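# Place tray level on jewelry box dividers

## Task

Put the tray inside the jewelry box with its top facing up, sitting flat on the box's dividers, without disturbing the bangle. The tray must stay there on its own once the grippers release it, and both grippers must be opened and withdrawn at the end.

## Robot and tools

Robot: two arms named left_arm and right_arm, each with a parallel two-finger gripper. The names are labels only; left_arm sits on the +y side. Occasionally an outside force may briefly pull on a held part or nudge a loose object.

Frame: one shared scene frame. Origin on the table surface midway between the arms, +x out across the table, +z up, units in metres. Orientations are quaternions written w first (qw, qx, qy, qz). On a gripper, the fingers extend along its local +z and close along its local y. The reported end_effector_position is the spot between the finger pads, roughly 1 cm short of the tips. Reported hand positions can be slightly wrong, more so at long reach, and arms tend to finish a centimetre or more off target, usually low.

Row layout (shared by execute_actions and move): a single flat list of 16 numbers covering both arms, always all 16 even if one arm is idle: left x, y, z, qw, qx, qy, qz, opening, then right x, y, z, qw, qx, qy, qz, opening. x, y, z and the quaternion are an absolute gripper pose in the scene frame, not an offset. Opening runs -1 (closed) to +1 (fully open, 0.094 m). Optionally append 12 stiffness values in 0..1 (left arm's six joints, then right arm's six, in Joint positions order); each multiplies that joint's position gain and persists until changed.

execute_actions(actions): a list of up to 15 actions; each action is a list of up to 15 rows, each row lasting one 1/30 s control step. If an action has fewer than 15 rows its final row is repeated to fill 15 steps. An empty list just returns the current state and images. A target more than 0.6 m from the gripper's current position along any of its own axes is rejected for both arms; if the first action fails this against the last reported state, or any action is malformed, nothing runs. Each step, the commanded pose is clamped to within 70 mm and 16 degrees of the measured pose, so distant targets need several actions; after an action an arm drifts at most to its last clamped pose. Position wins over orientation if both can't be met. To hold an orientation steady, resend the same quaternion you chose rather than copying the possibly drifted reported one. To keep an arm still, resend its whole last reported pose and desired opening every call.

move(target, speed, blocking): target is one 16-number row (absolute poses); each gripper travels a straight line toward its pose, both finishing together, lasting 0.5 to 10 s (cut off at 10 s). speed is top path speed in m/s, 0.002 to 0.5, default 0.25; rotation capped at twice that in rad/s. Grippers rotate the short way. Opening is applied at the start. Paths ignore obstacles and the other arm, and grippers may lag, wander or overshoot speed, especially with a nearly straight arm. Faster contact hits harder; aiming deeper past contact presses harder. blocking=false returns after 0.5 s while motion continues; then only wait or stop are accepted until a result shows the move ended. The result adds a move: line with the ending (done, off_target, moving, held, fault) and active limits: limits=paced means the pose was clipped, limits=held means a safety check blocked steps (the arm may then jump faster). If only one arm is named, the other finished fine. Distances to each pose are reported.

wait(seconds): 0 to 10; lets time pass with last commands held; returns early if a running move ends. stop(): brakes a running move (needs stopping distance); fingers keep moving.

zoom_image(camera, region): enlarges [x0, y0, x1, y1] pixels (max 504x504) of the latest image from cam_head_left, cam_head_right, cam_high (all 504x504), cam_left_wrist or cam_right_wrist (616x616, fisheye).

finished_scene(scene): ends the current scene, given its number, after the last command is held; irreversible, and it reports success. Ending a reply without any tool call also ends everything.

Results: a state line per arm with position and quaternion, Hand target lines (where the controller is now heading), Joint positions (last value is finger opening in metres), joint torques (offset, scaled and noisy; nonzero even unloaded), grip_measured (opening on the command scale, each gripper off by up to about 1 mm), step readings with HELD marks when a step was held back, "pose unreachable" when a clearance check altered a command, FAULT lines, and MOTOR HOT warnings.

Gripping: fingers go to the commanded value on the grip_measured scale. To hold something, command roughly 0.03 below grip_measured for a firm grip, less for a gentle one. Pads push about 50 to 62 N (weaker on parts under about 2 mm thick), with a brief spike at first contact.

Joint ranges (rad, base to gripper): waist -2.618 to 3.054, shoulder 0 to 3.142, elbow 0 to 3.142, wrist pitch -1.571 to 1.571, wrist yaw -1.571 to 1.571, wrist roll -2.094 to 2.094. Elbows stop just before straight.

Heat: holding loads warms motors. MOTOR HOT appears at 75 °C; at 90 °C that arm is halted for 10 s; at 100 °C its motors and gripper go limp and it falls.

Avoid: knocking anything off the table, moving the bangle, arms colliding or pressing on each other, dropping or slamming the tray, hard pushes, and arm faults. The robot keeps holding the last command between replies, so don't leave an arm pressing into something.

Each tool is called after "Emit:" as name([rows], argument=value, ...), one row to a line, values as JSON.

## Session

Emit:
execute_actions(actions=[])

Scene clock: 0.00 s.
left_arm: end_effector_position=(+0.0233, +0.1835, +0.1997) grip_measured=+1.000 end_effector_quat_wxyz=(-0.045, +0.298, +0.897, -0.323) | right_arm: end_effector_position=(+0.6884, -0.3276, +0.2025) grip_measured=+1.000 end_effector_quat_wxyz=(+0.456, -0.021, +0.777, -0.434)
Joint positions: left_arm=[-0.651  0.836  0.972 -1.417  0.607 -0.3    0.094] | right_arm=[-0.011  2.444  2.091  0.063  0.757 -0.585  0.094]
Joint velocities: left_arm=[-0.002  0.012 -0.002 -0.081 -0.022  0.022  0.   ] | right_arm=[-0.002 -0.007 -0.017 -0.051 -0.051 -0.037  0.   ]
Joint torques (N m, as the arm reports them, + toward a larger angle): no reading
Motor temperatures (°C, as the motors report them): left_arm=[21 23 22 23 22 20] | right_arm=[23 21 22 22 21 22]
Hand target (left_arm): +0.023, +0.182, +0.204; -0.038, +0.304, +0.892, -0.331
Hand target (right_arm): +0.688, -0.328, +0.207; +0.458, -0.017, +0.776, -0.434
Joint stiffness scale: left_arm=[1. 1. 1. 1. 1. 1.] | right_arm=[1. 1. 1. 1. 1. 1.]

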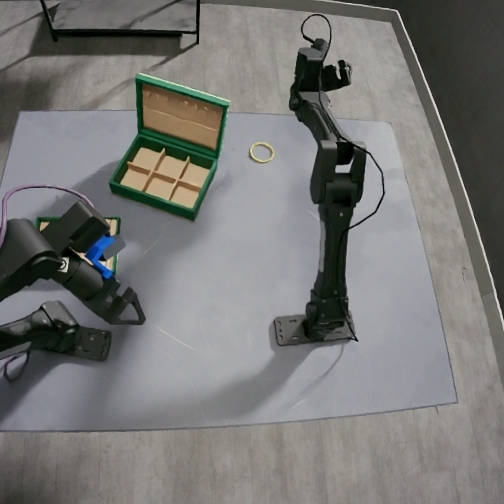

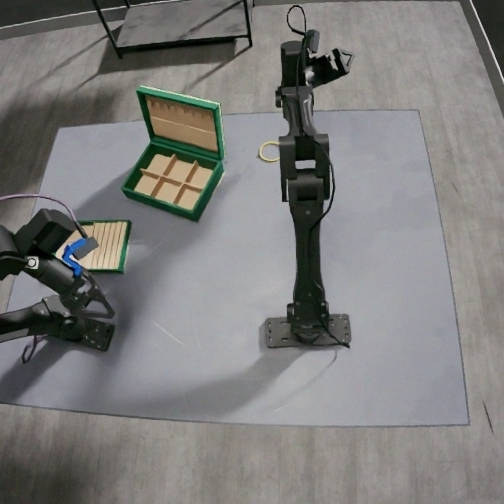

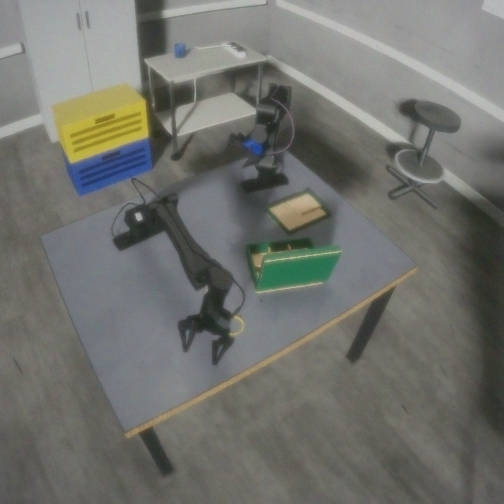

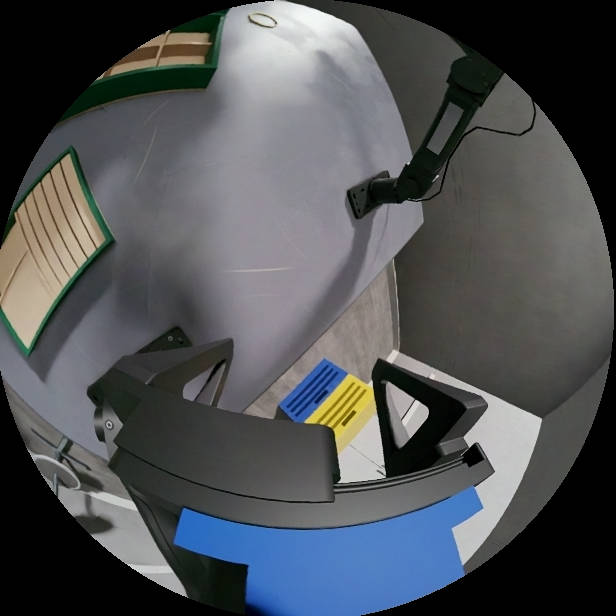

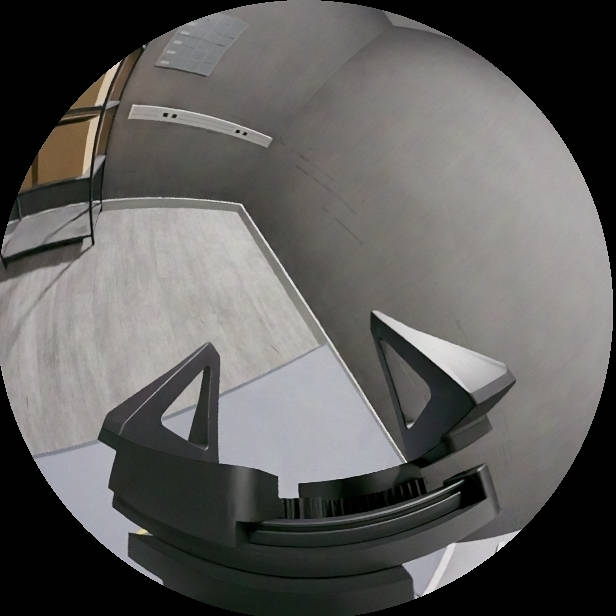

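Emit:
move(target=[0.2,0.3,0.3,0,0,1,0,1, 0.3,-0.3,0.3,0,0,1,0,1])

Scene clock: 8.73 s.
left_arm: end_effector_position=(+0.1941, +0.2985, +0.2927) grip_measured=+1.000 end_effector_quat_wxyz=(+0.220, -0.008, +0.973, -0.075) | right_arm: end_effector_position=(+0.3068, -0.2997, +0.3069) grip_measured=+1.000 end_effector_quat_wxyz=(+0.208, +0.000, +0.977, -0.043)
Joint positions: left_arm=[-0.079  1.065  1.537 -1.574  0.019 -0.3    0.094] | right_arm=[-0.281  1.459  1.866 -1.551 -0.008 -0.223  0.094]
Joint velocities: left_arm=[ 0.002  0.007  0.007 -0.051 -0.037 -0.007  0.   ] | right_arm=[-0.012  0.007  0.002 -0.051 -0.007  0.007  0.   ]
Joint torques (N m, as the arm reports them, + toward a larger angle): left_arm=[ 0.02 -0.34  7.1   0.67 -0.06  0.03] | right_arm=[-0.83 -5.78  4.11  1.26 -0.05 -0.06]
Motor temperatures (°C, as the motors report them): left_arm=[21 23 23 24 22 20] | right_arm=[23 26 23 23 21 22]
Hand target (left_arm): +0.197, +0.300, +0.301; +0.233, -0.006, +0.970, -0.072
Hand target (right_arm): +0.302, -0.300, +0.303; +0.201, +0.001, +0.979, -0.038
Off the commanded pose (left_arm): 0.010 m, 27 deg; orientation clipped at the last step of the last action.
Off the commanded pose (right_arm): 0.010 m, 24 deg; orientation clipped at the last step of the last action.
Joint stiffness scale: left_arm=[1. 1. 1. 1. 1. 1.] | right_arm=[1. 1. 1. 1. 1. 1.]
joint sent to its limit (left arm) — the command would take joint 4 (wrist pitch) past its lower limit, so that joint was sent only as far as its limit.
joint sent to its limit (right arm) — the command would take joint 4 (wrist pitch) past its lower limit, so that joint was sent only as far as its limit.
move: off_target (left_arm, right_arm); limits=paced

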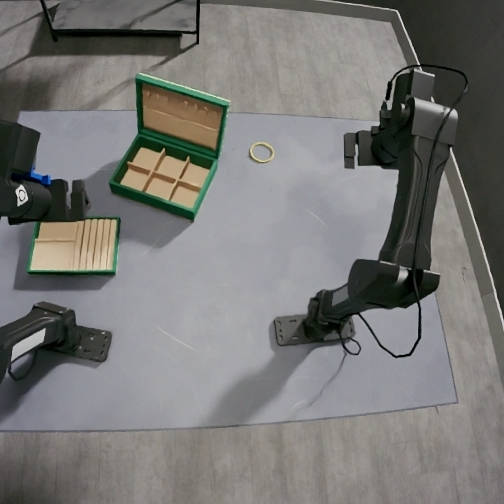

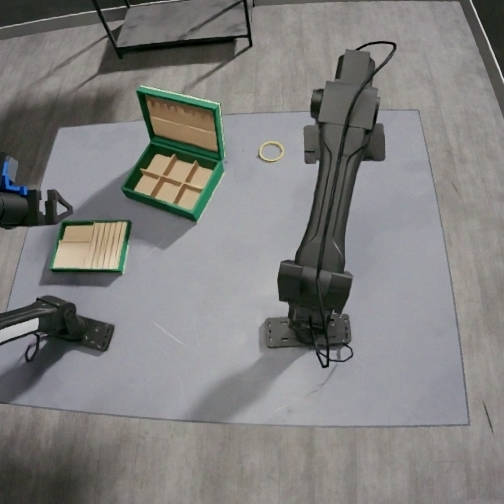

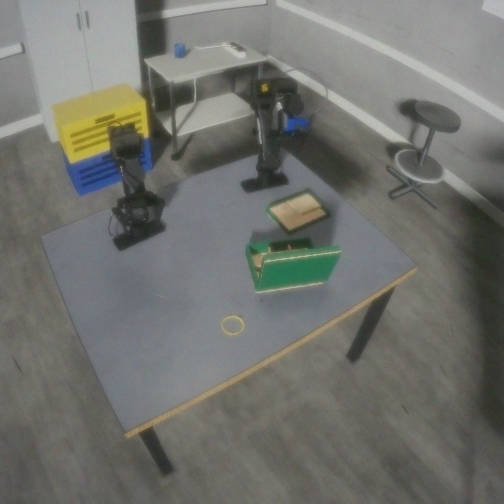

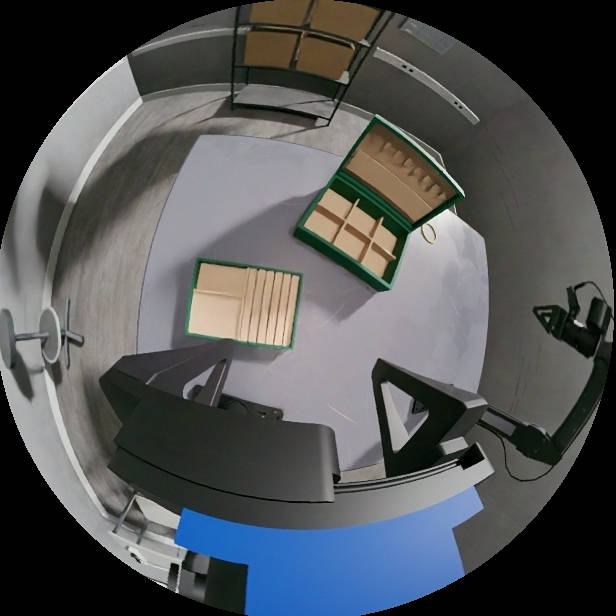

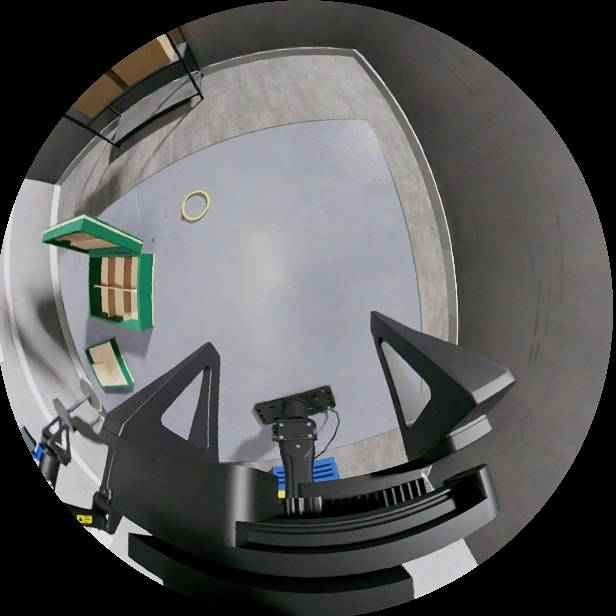

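Emit:
zoom_image(camera="cam_left_wrist", region=[150, 180, 450, 380])

Emit:
zoom_image(camera="cam_head_left", region=[0, 60, 260, 300])

Region (150, 180, 450, 380) of cam_left_wrist's 616x616 image, scaled by 1.680, with more detail than that image has.

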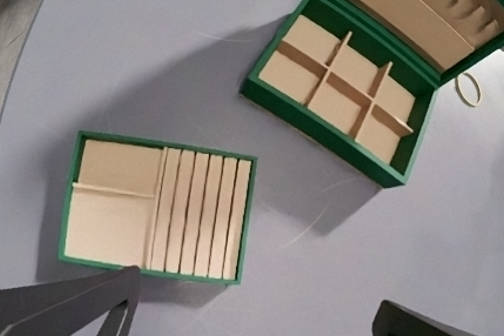

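Region (0, 60, 260, 300) of cam_head_left's 504x504 image, scaled by 1.938, with more detail than that image has; it fills the top 465 rows of this view, and the rest is white.

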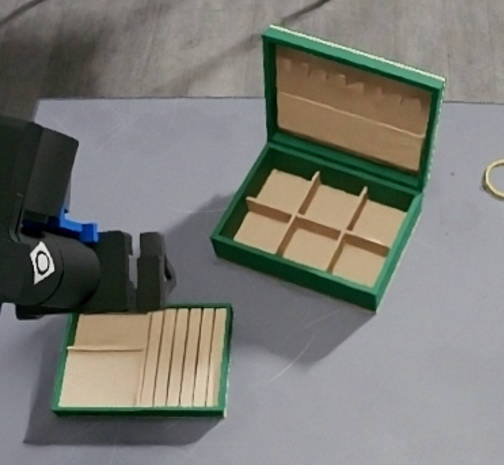

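Emit:
move(target=[0.2,0.33,0.15,0,0.707,0.707,0,0, 0.3068,-0.2997,0.3069,0.208,0,0.977,-0.043,1])

Scene clock: 30.20 s.
left_arm: end_effector_position=(+0.2021, +0.3311, +0.1557) grip_measured=+0.002 end_effector_quat_wxyz=(+0.002, +0.703, +0.711, +0.006) | right_arm: end_effector_position=(+0.3069, -0.2990, +0.3069) grip_measured=+1.000 end_effector_quat_wxyz=(+0.208, -0.001, +0.977, -0.041)
Joint positions: left_arm=[ 0.069  1.278  1.168 -1.45  -0.007  1.428  0.047] | right_arm=[-0.281  1.459  1.866 -1.551 -0.012 -0.225  0.094]
Joint velocities: left_arm=[-0.002 -0.012  0.002 -0.007 -0.022  0.051  0.   ] | right_arm=[ 0.002 -0.002 -0.012 -0.007  0.022 -0.022  0.   ]
Joint torques (N m, as the arm reports them, + toward a larger angle): left_arm=[-0.71 -3.21  3.86  0.02  0.02  0.02] | right_arm=[ 0.07 -5.1   5.38  1.32  0.09  0.06]
Motor temperatures (°C, as the motors report them): left_arm=[21 23 24 24 22 20] | right_arm=[23 24 23 24 21 22]
Hand target (left_arm): +0.201, +0.329, +0.151; -0.002, +0.709, +0.705, +0.002
Hand target (right_arm): +0.307, -0.300, +0.307; +0.208, -0.000, +0.977, -0.043
Off the commanded pose (left_arm): 0.006 m, 1 deg.
Off the commanded pose (right_arm): 0.001 m, 0 deg.
Joint stiffness scale: left_arm=[1. 1. 1. 1. 1. 1.] | right_arm=[1. 1. 1. 1. 1. 1.]
move: done

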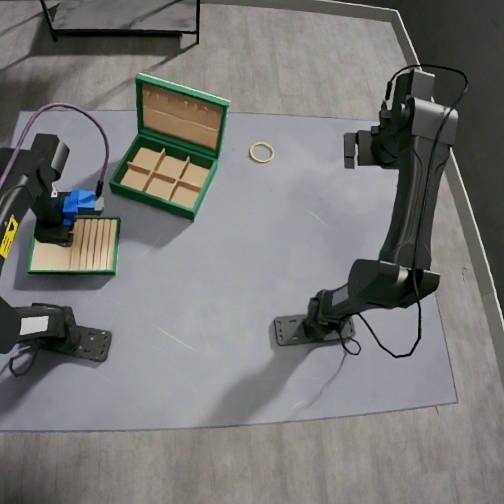

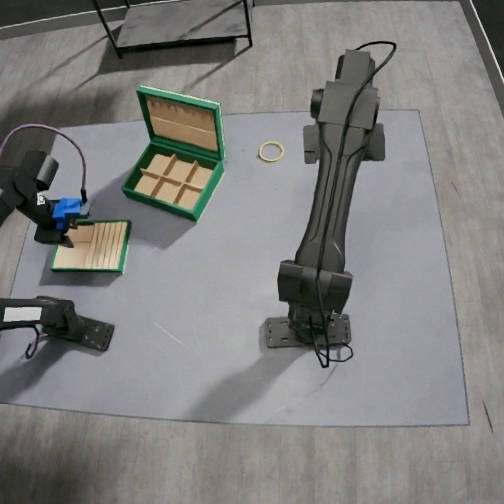

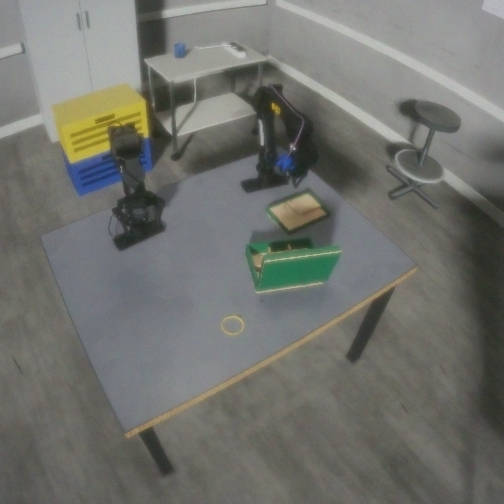

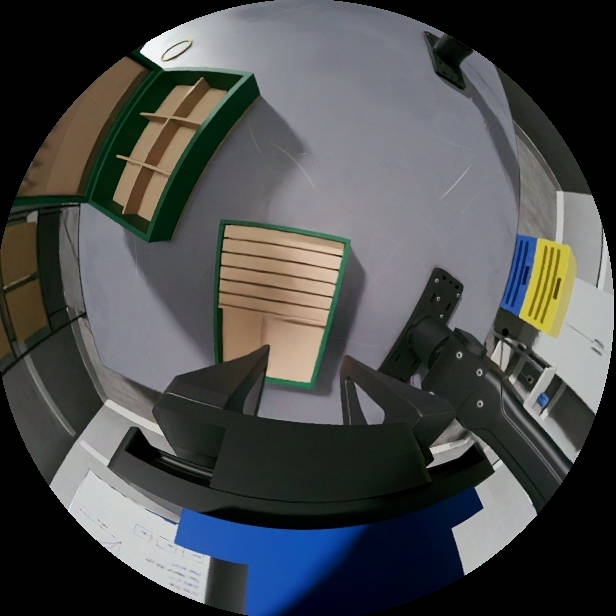

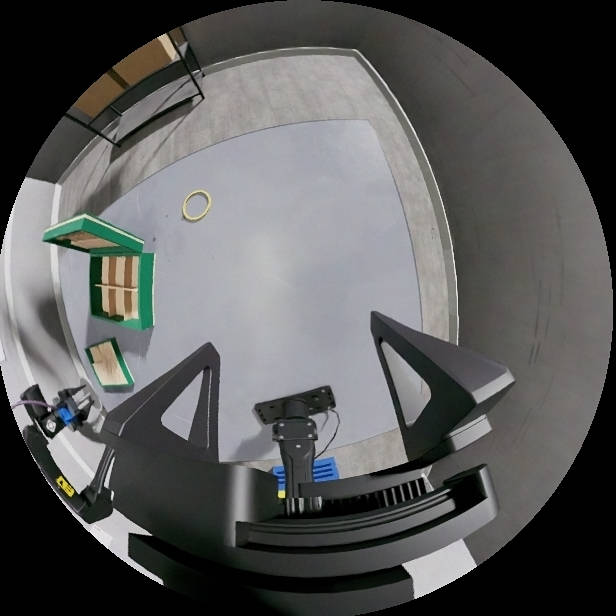

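Emit:
move(target=[0.25,0.39,0.08,0,0.707,0.707,0,0, 0.3068,-0.2997,0.3069,0.208,0,0.977,-0.043,1])

Scene clock: 44.97 s.
left_arm: end_effector_position=(+0.2525, +0.3901, +0.0834) grip_measured=+0.002 end_effector_quat_wxyz=(-0.005, +0.707, +0.707, +0.005) | right_arm: end_effector_position=(+0.3069, -0.2990, +0.3069) grip_measured=+1.000 end_effector_quat_wxyz=(+0.208, -0.001, +0.977, -0.041)
Joint positions: left_arm=[ 0.329  1.497  1.057 -1.13  -0.014  1.7    0.047] | right_arm=[-0.281  1.459  1.866 -1.551 -0.012 -0.225  0.094]
Joint velocities: left_arm=[ 0.007  0.002 -0.002  0.037  0.022 -0.007 -0.   ] | right_arm=[-0.002 -0.002  0.012 -0.095 -0.022 -0.095  0.   ]
Joint torques (N m, as the arm reports them, + toward a larger angle): left_arm=[ 0.7  -5.87  3.97 -0.06  0.08  0.03] | right_arm=[ 0.08 -5.11  5.38  1.33  0.08  0.06]
Motor temperatures (°C, as the motors report them): left_arm=[21 23 23 24 22 20] | right_arm=[23 23 24 24 21 22]
Hand target (left_arm): +0.250, +0.389, +0.081; -0.002, +0.707, +0.707, -0.001
Hand target (right_arm): +0.307, -0.300, +0.307; +0.208, -0.000, +0.977, -0.043
Off the commanded pose (left_arm): 0.004 m, 1 deg.
Off the commanded pose (right_arm): 0.001 m, 0 deg.
Joint stiffness scale: left_arm=[1. 1. 1. 1. 1. 1.] | right_arm=[1. 1. 1. 1. 1. 1.]
move: done

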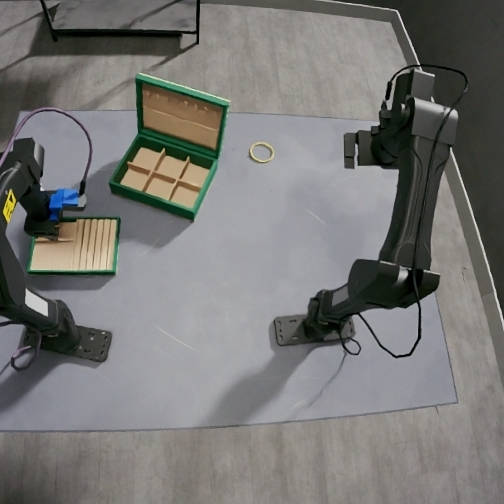

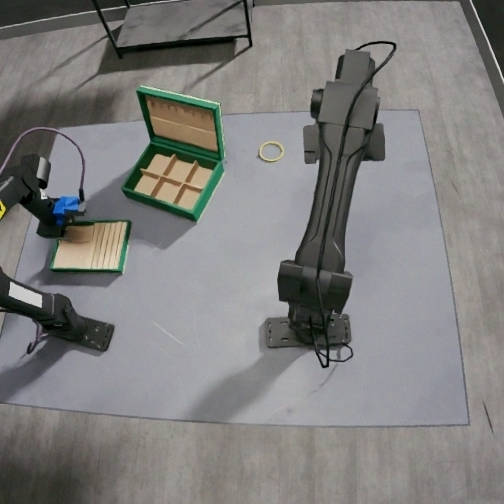

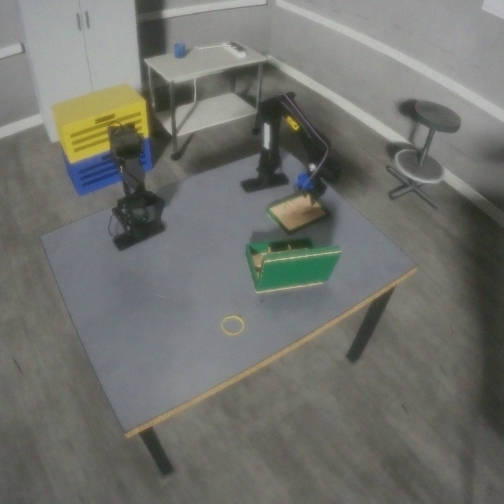

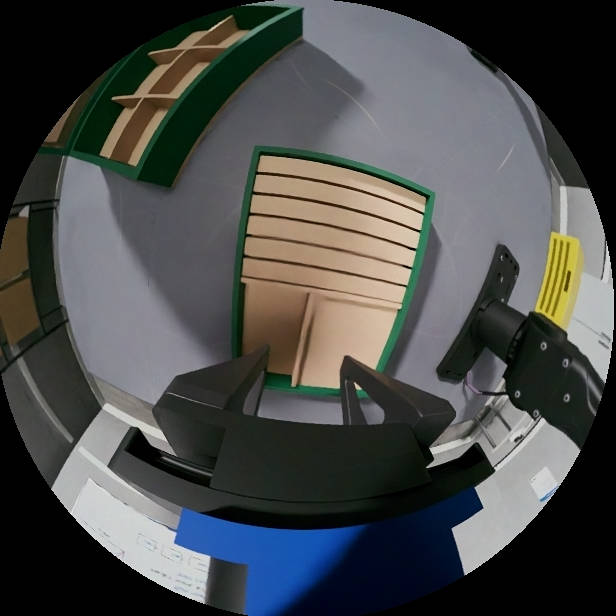

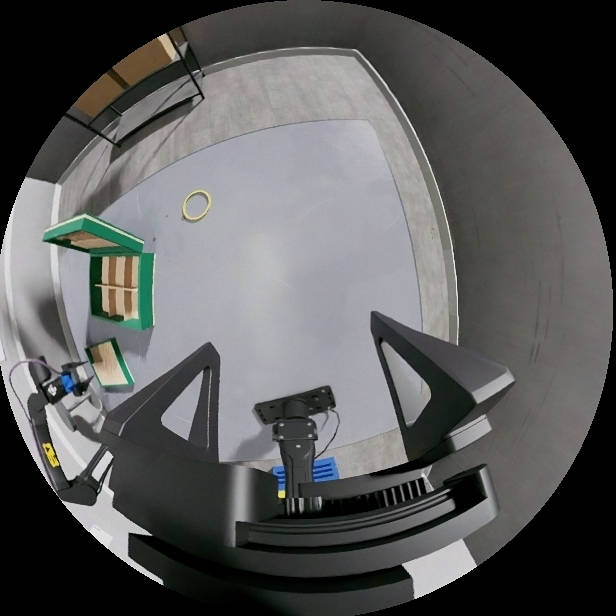

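Emit:
move(target=[0.25,0.385,0.04,0,0.707,0.707,0,-0.3, 0.3068,-0.2997,0.3069,0.208,0,0.977,-0.043,1], speed=0.1)

Scene clock: 50.33 s.
left_arm: end_effector_position=(+0.2533, +0.3903, +0.0441) grip_measured=-0.298 end_effector_quat_wxyz=(-0.002, +0.706, +0.708, +0.009) | right_arm: end_effector_position=(+0.3069, -0.2990, +0.3069) grip_measured=+1.000 end_effector_quat_wxyz=(+0.208, -0.001, +0.977, -0.041)
Joint positions: left_arm=[ 0.329  1.535  0.93  -0.955 -0.015  1.696  0.033] | right_arm=[-0.281  1.459  1.866 -1.551 -0.012 -0.225  0.094]
Joint velocities: left_arm=[ 0.002 -0.002  0.002  0.007  0.007 -0.022  0.001] | right_arm=[-0.012  0.017 -0.007  0.007 -0.007 -0.007  0.   ]
Joint torques (N m, as the arm reports them, + toward a larger angle): left_arm=[-0.61 -5.45  3.7   0.01  0.1  -0.05] | right_arm=[ 0.06 -5.08  5.36  1.32  0.09  0.06]
Motor temperatures (°C, as the motors report them): left_arm=[21 23 23 24 22 20] | right_arm=[23 23 24 24 21 22]
Hand target (left_arm): +0.250, +0.385, +0.040; +0.000, +0.707, +0.707, -0.000
Hand target (right_arm): +0.307, -0.300, +0.307; +0.208, -0.000, +0.977, -0.043
Off the commanded pose (left_arm): 0.008 m, 1 deg.
Off the commanded pose (right_arm): 0.001 m, 0 deg.
Joint stiffness scale: left_arm=[1. 1. 1. 1. 1. 1.] | right_arm=[1. 1. 1. 1. 1. 1.]
move: done

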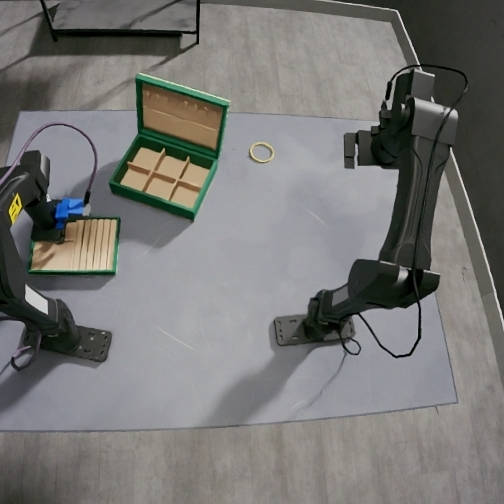

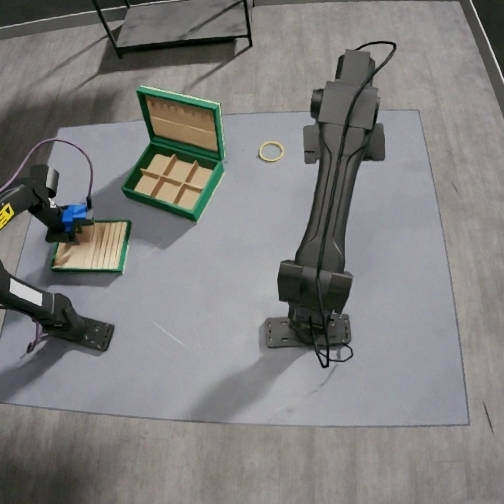

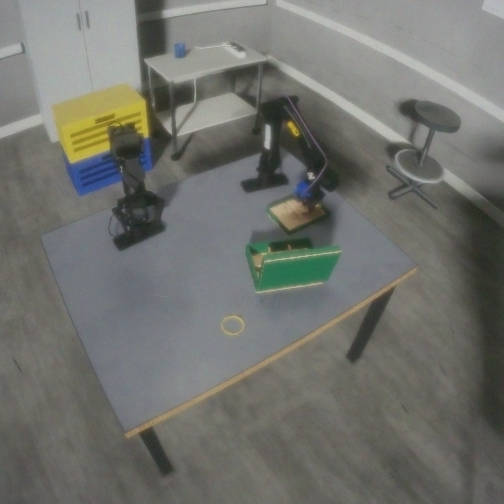

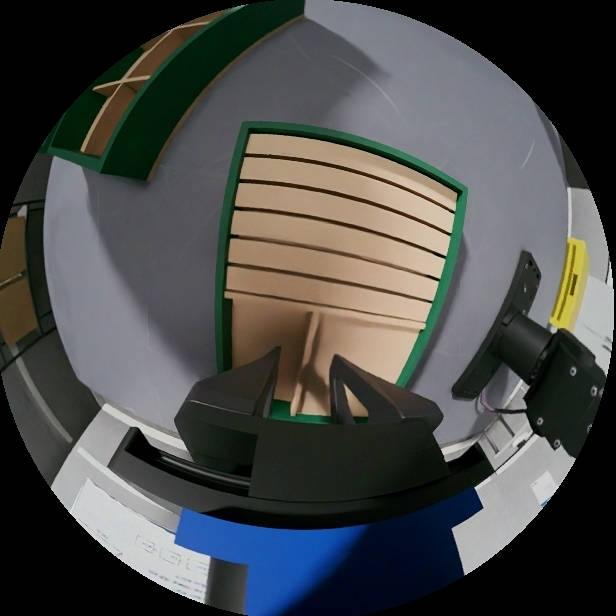

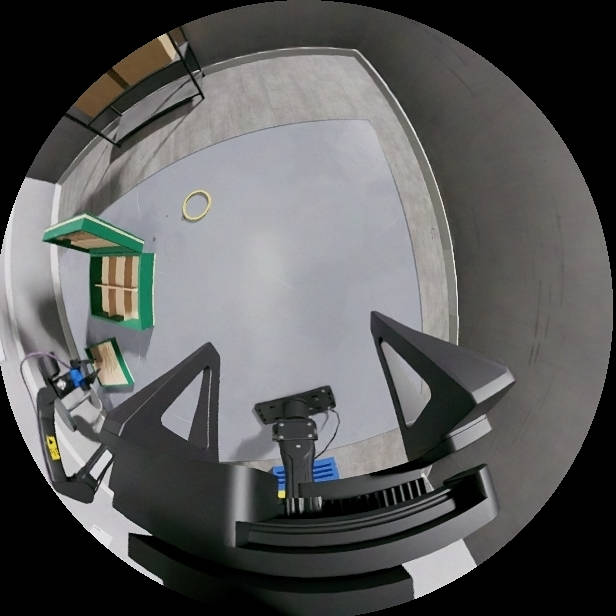

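Emit:
move(target=[0.25,0.39,0.014,0,0.707,0.707,0,-0.3, 0.3068,-0.2997,0.3069,0.208,0,0.977,-0.043,1], speed=0.04)

Scene clock: 56.13 s.
left_arm: end_effector_position=(+0.2534, +0.3904, +0.0298) grip_measured=-0.299 end_effector_quat_wxyz=(-0.003, +0.708, +0.706, +0.008) | right_arm: end_effector_position=(+0.3069, -0.2990, +0.3069) grip_measured=+1.000 end_effector_quat_wxyz=(+0.208, -0.001, +0.977, -0.041)
Joint positions: left_arm=[ 0.329  1.559  0.892 -0.894 -0.015  1.704  0.033] | right_arm=[-0.281  1.459  1.866 -1.551 -0.012 -0.225  0.094]
Joint velocities: left_arm=[ 0.002  0.002 -0.017  0.007  0.066 -0.037  0.   ] | right_arm=[ 0.007 -0.007 -0.002  0.022 -0.007  0.022  0.   ]
Joint torques (N m, as the arm reports them, + toward a larger angle): left_arm=[ 0.98 -4.05  1.44  0.4   0.11  0.04] | right_arm=[ 0.07 -5.1   5.38  1.33  0.09  0.06]
Motor temperatures (°C, as the motors report them): left_arm=[21 24 23 24 22 20] | right_arm=[23 23 24 24 21 22]
Hand target (left_arm): +0.249, +0.390, +0.015; -0.001, +0.707, +0.707, -0.001
Hand target (right_arm): +0.307, -0.300, +0.307; +0.208, -0.000, +0.977, -0.043
Off the commanded pose (left_arm): 0.016 m, 1 deg.
Off the commanded pose (right_arm): 0.001 m, 0 deg.
Joint stiffness scale: left_arm=[1. 1. 1. 1. 1. 1.] | right_arm=[1. 1. 1. 1. 1. 1.]
move: off_target (left_arm)

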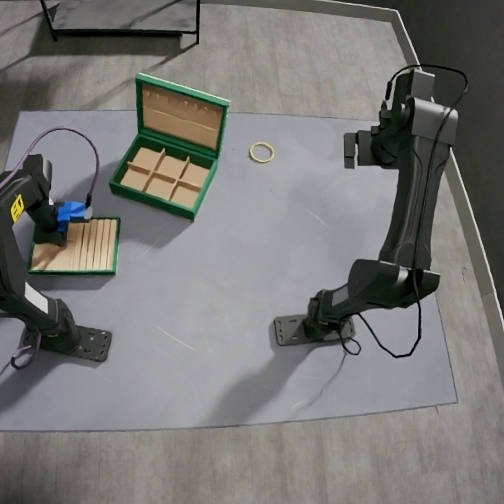

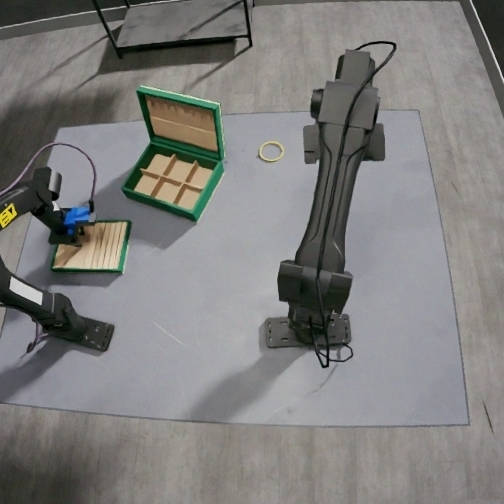

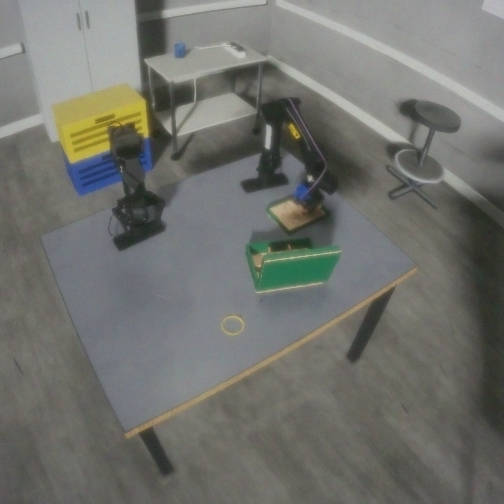

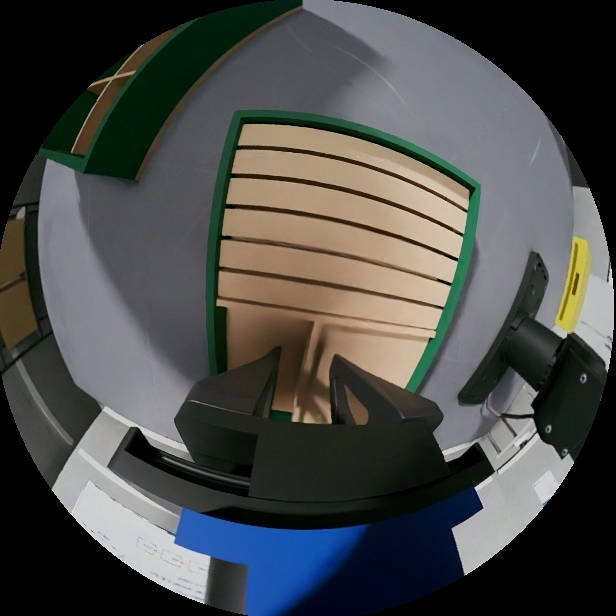

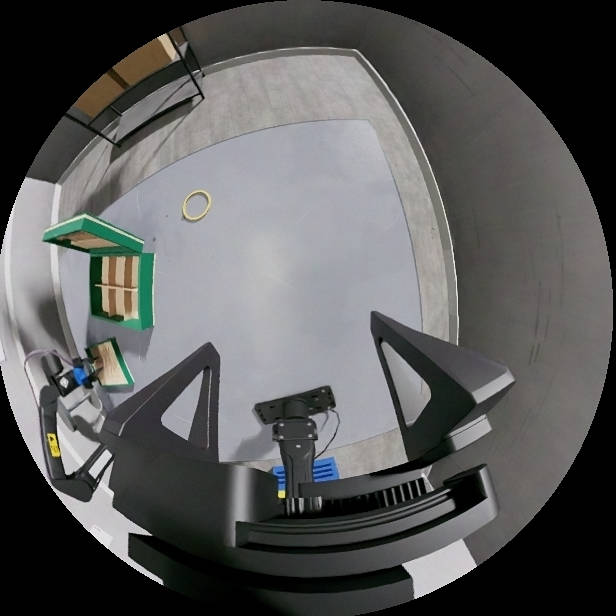

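Contact with the tray floor. Close.

Emit:
move(target=[0.252,0.39,0.029,0,0.707,0.707,0,-1, 0.3068,-0.2997,0.3069,0.208,0,0.977,-0.043,1], speed=0.04)

Emit:
move(target=[0.252,0.39,0.16,0,0.707,0.707,0,-1, 0.3068,-0.2997,0.3069,0.208,0,0.977,-0.043,1], speed=0.1)

Scene clock: 61.80 s.
left_arm: end_effector_position=(+0.2500, +0.3905, +0.0301) grip_measured=-0.981 end_effector_quat_wxyz=(-0.008, +0.709, +0.706, +0.004) | right_arm: end_effector_position=(+0.3069, -0.2990, +0.3069) grip_measured=+1.000 end_effector_quat_wxyz=(+0.208, -0.001, +0.977, -0.041)
Joint positions: left_arm=[ 0.329  1.558  0.892 -0.908 -0.018  1.705  0.001] | right_arm=[-0.281  1.459  1.866 -1.551 -0.012 -0.225  0.094]
Joint velocities: left_arm=[-0.017  0.002 -0.007  0.037 -0.037 -0.022 -0.001] | right_arm=[ 0.012  0.002 -0.007 -0.007  0.066 -0.066  0.   ]
Joint torques (N m, as the arm reports them, + toward a larger angle): left_arm=[ 0.83 -5.22  5.01 -0.03  0.13  0.04] | right_arm=[ 0.07 -5.09  5.38  1.32  0.08  0.06]
Motor temperatures (°C, as the motors report them): left_arm=[21 24 23 24 22 20] | right_arm=[23 23 24 24 21 22]
Hand target (left_arm): +0.252, +0.390, +0.029; -0.000, +0.707, +0.707, +0.000
Hand target (right_arm): +0.307, -0.300, +0.307; +0.208, -0.000, +0.977, -0.043
Off the commanded pose (left_arm): 0.002 m, 1 deg.
Off the commanded pose (right_arm): 0.001 m, 0 deg.
Joint stiffness scale: left_arm=[1. 1. 1. 1. 1. 1.] | right_arm=[1. 1. 1. 1. 1. 1.]
move: done

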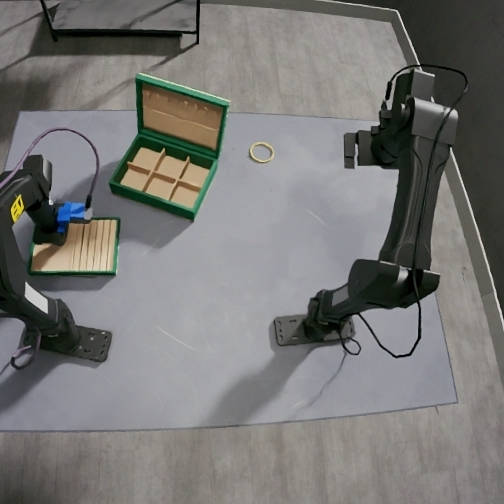

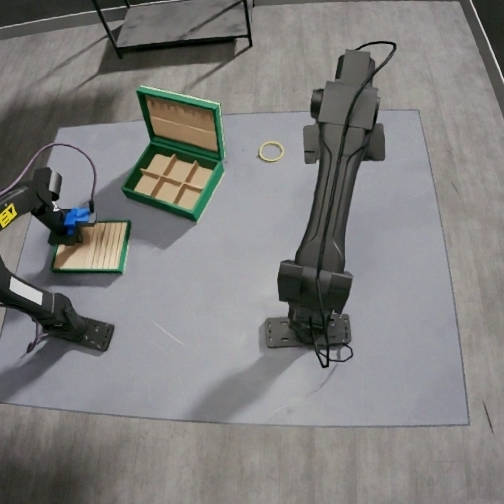

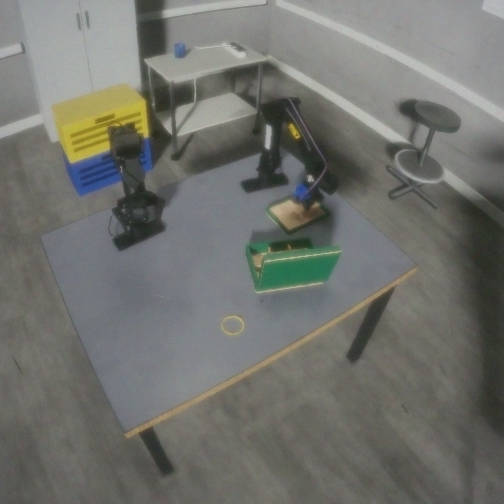

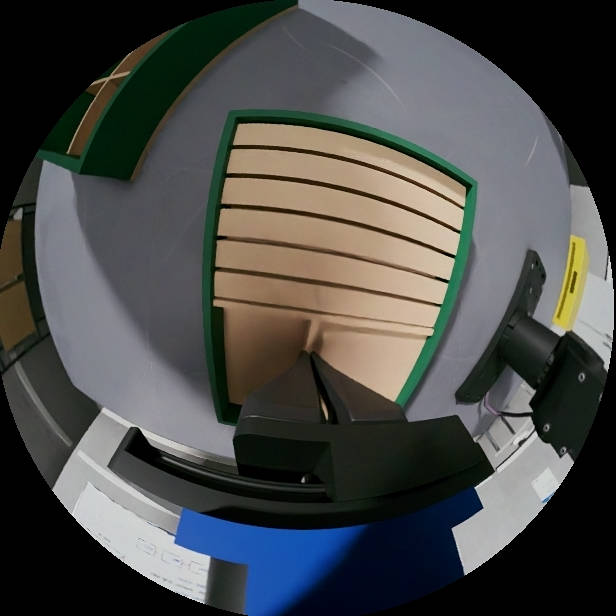

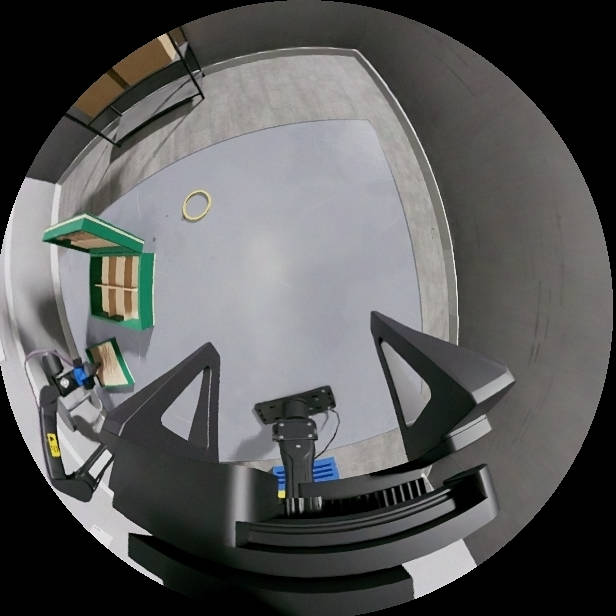

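Scene clock: 63.70 s.
left_arm: end_effector_position=(+0.2487, +0.3908, +0.1459) grip_measured=-0.981 end_effector_quat_wxyz=(-0.018, +0.709, +0.705, -0.007) | right_arm: end_effector_position=(+0.3069, -0.2990, +0.3069) grip_measured=+1.000 end_effector_quat_wxyz=(+0.208, -0.001, +0.977, -0.041)
Joint positions: left_arm=[ 0.329  1.497  1.306 -1.412 -0.021  1.705  0.001] | right_arm=[-0.281  1.459  1.866 -1.551 -0.012 -0.225  0.094]
Joint velocities: left_arm=[-0.017 -0.002  0.002 -0.007  0.007  0.007 -0.   ] | right_arm=[-0.002  0.007 -0.007 -0.007 -0.081 -0.037  0.   ]
Joint torques (N m, as the arm reports them, + toward a larger angle): left_arm=[ 0.77 -7.26  7.87 -0.34  0.17  0.04] | right_arm=[ 0.08 -5.1   5.37  1.33  0.1   0.06]
Motor temperatures (°C, as the motors report them): left_arm=[21 24 23 24 22 20] | right_arm=[23 23 24 24 21 22]
Hand target (left_arm): +0.250, +0.390, +0.160; -0.000, +0.707, +0.707, +0.000
Hand target (right_arm): +0.307, -0.300, +0.307; +0.208, -0.000, +0.977, -0.043
Off the commanded pose (left_arm): 0.014 m, 2 deg.
Off the commanded pose (right_arm): 0.001 m, 0 deg.
Joint stiffness scale: left_arm=[1. 1. 1. 1. 1. 1.] | right_arm=[1. 1. 1. 1. 1. 1.]
move: off_target (left_arm)

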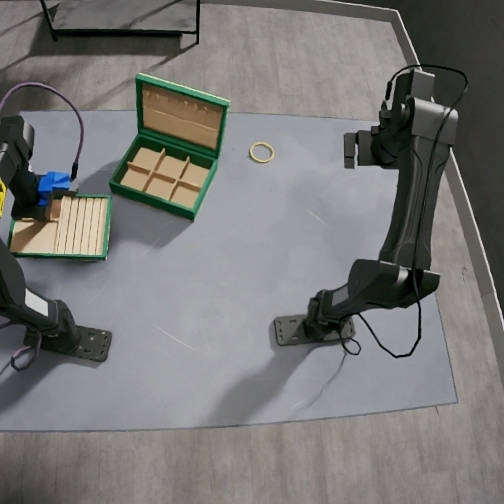

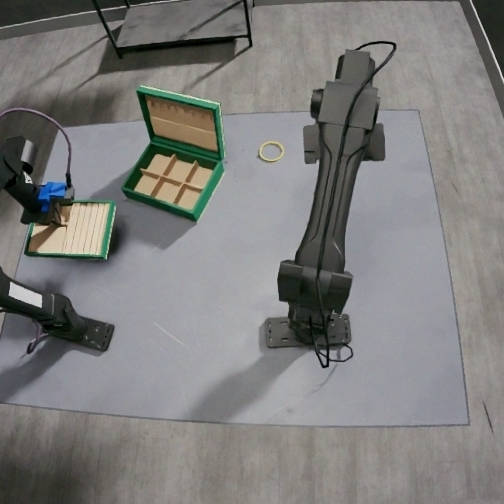

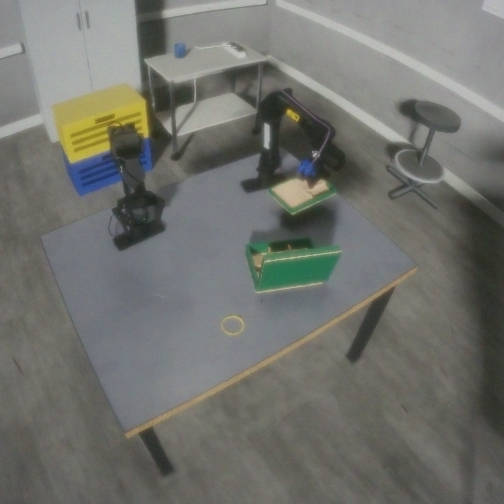

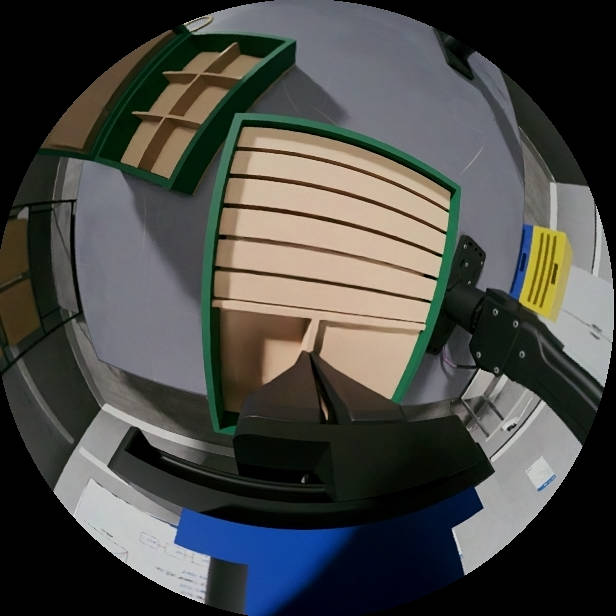

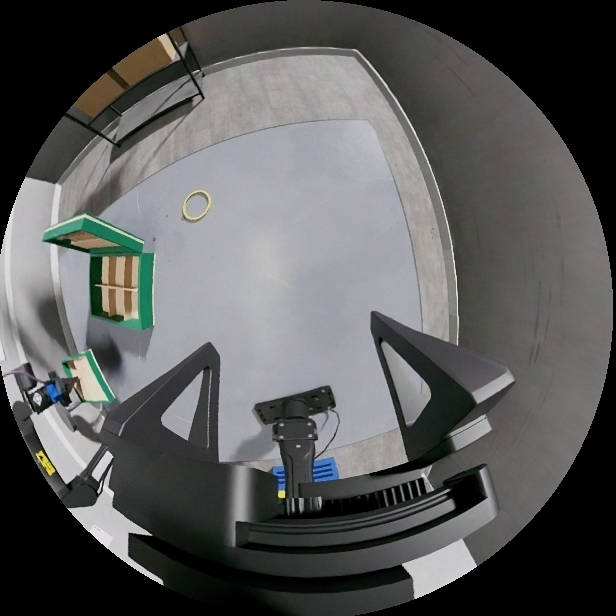

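Emit:
move(target=[0.42,0.16,0.17,0,0.829,0.559,0,-1, 0.3068,-0.2997,0.3069,0.208,0,0.977,-0.043,1], speed=0.12)

Scene clock: 73.33 s.
left_arm: end_effector_position=(+0.4213, +0.1669, +0.1642) grip_measured=-0.996 end_effector_quat_wxyz=(+0.049, +0.825, +0.562, +0.038) | right_arm: end_effector_position=(+0.3069, -0.2990, +0.3069) grip_measured=+1.000 end_effector_quat_wxyz=(+0.208, -0.001, +0.977, -0.041)
Joint positions: left_arm=[-0.234  2.261  2.379 -1.566 -0.015  1.513  0.   ] | right_arm=[-0.281  1.459  1.866 -1.551 -0.012 -0.225  0.094]
Joint velocities: left_arm=[-0.007 -0.007  0.017  0.007 -0.051 -0.007 -0.   ] | right_arm=[ 0.007 -0.007 -0.002 -0.081 -0.037  0.022  0.   ]
Joint torques (N m, as the arm reports them, + toward a larger angle): left_arm=[ -0.44 -12.59   7.4    0.05   0.11  -0.02] | right_arm=[ 0.06 -5.1   5.37  1.32  0.09  0.06]
Motor temperatures (°C, as the motors report them): left_arm=[21 25 24 24 22 20] | right_arm=[23 23 24 24 21 22]
Hand target (left_arm): +0.421, +0.162, +0.172; +0.062, +0.827, +0.558, +0.037
Hand target (right_arm): +0.307, -0.300, +0.307; +0.208, -0.000, +0.977, -0.043
Off the commanded pose (left_arm): 0.009 m, 7 deg.
Off the commanded pose (right_arm): 0.001 m, 0 deg.
Joint stiffness scale: left_arm=[1. 1. 1. 1. 1. 1.] | right_arm=[1. 1. 1. 1. 1. 1.]
joint sent to its limit (left arm) — the command would take joint 4 (wrist pitch) past its lower limit, so that joint was sent only as far as its limit.
move: off_target (left_arm)

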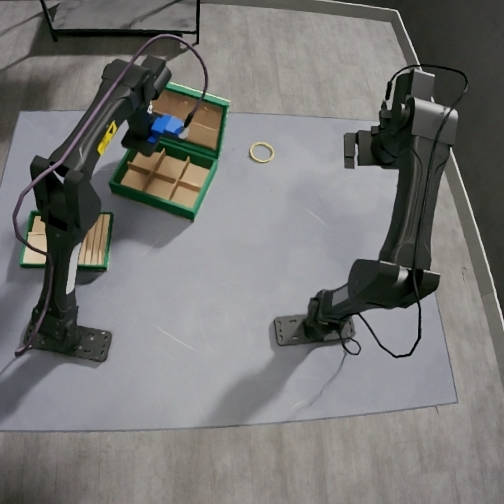

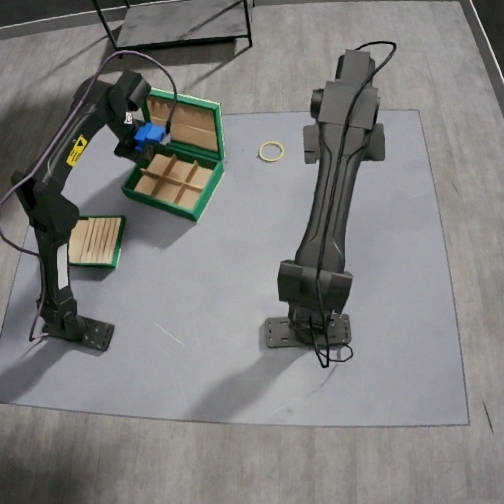

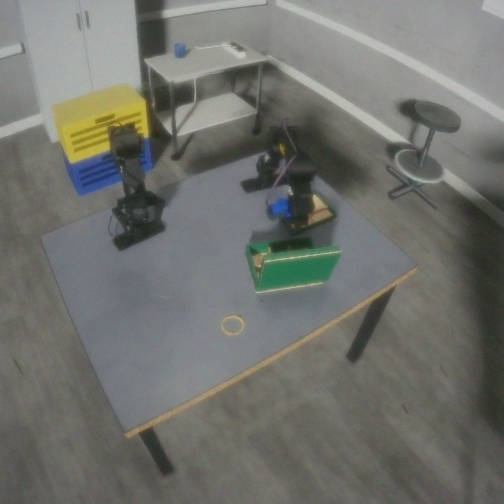

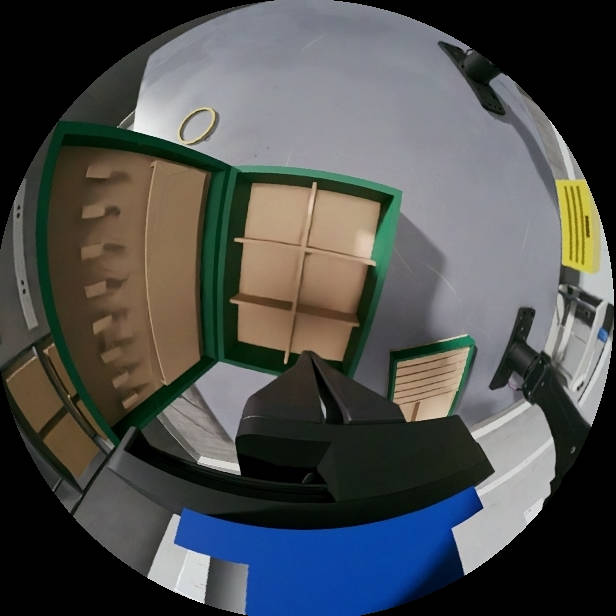

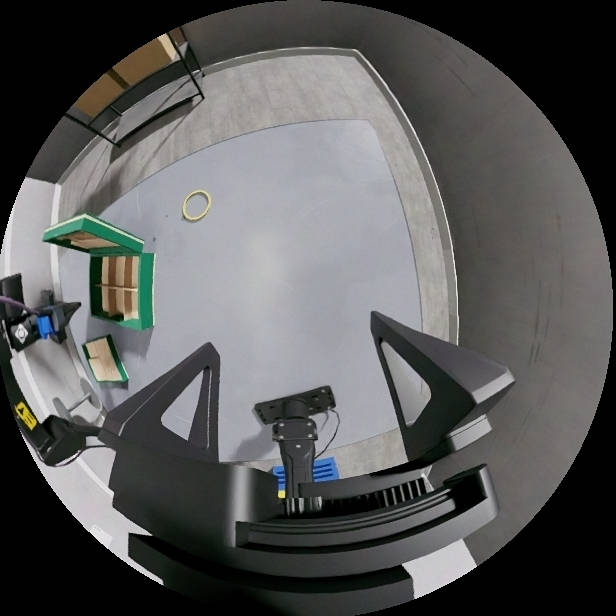

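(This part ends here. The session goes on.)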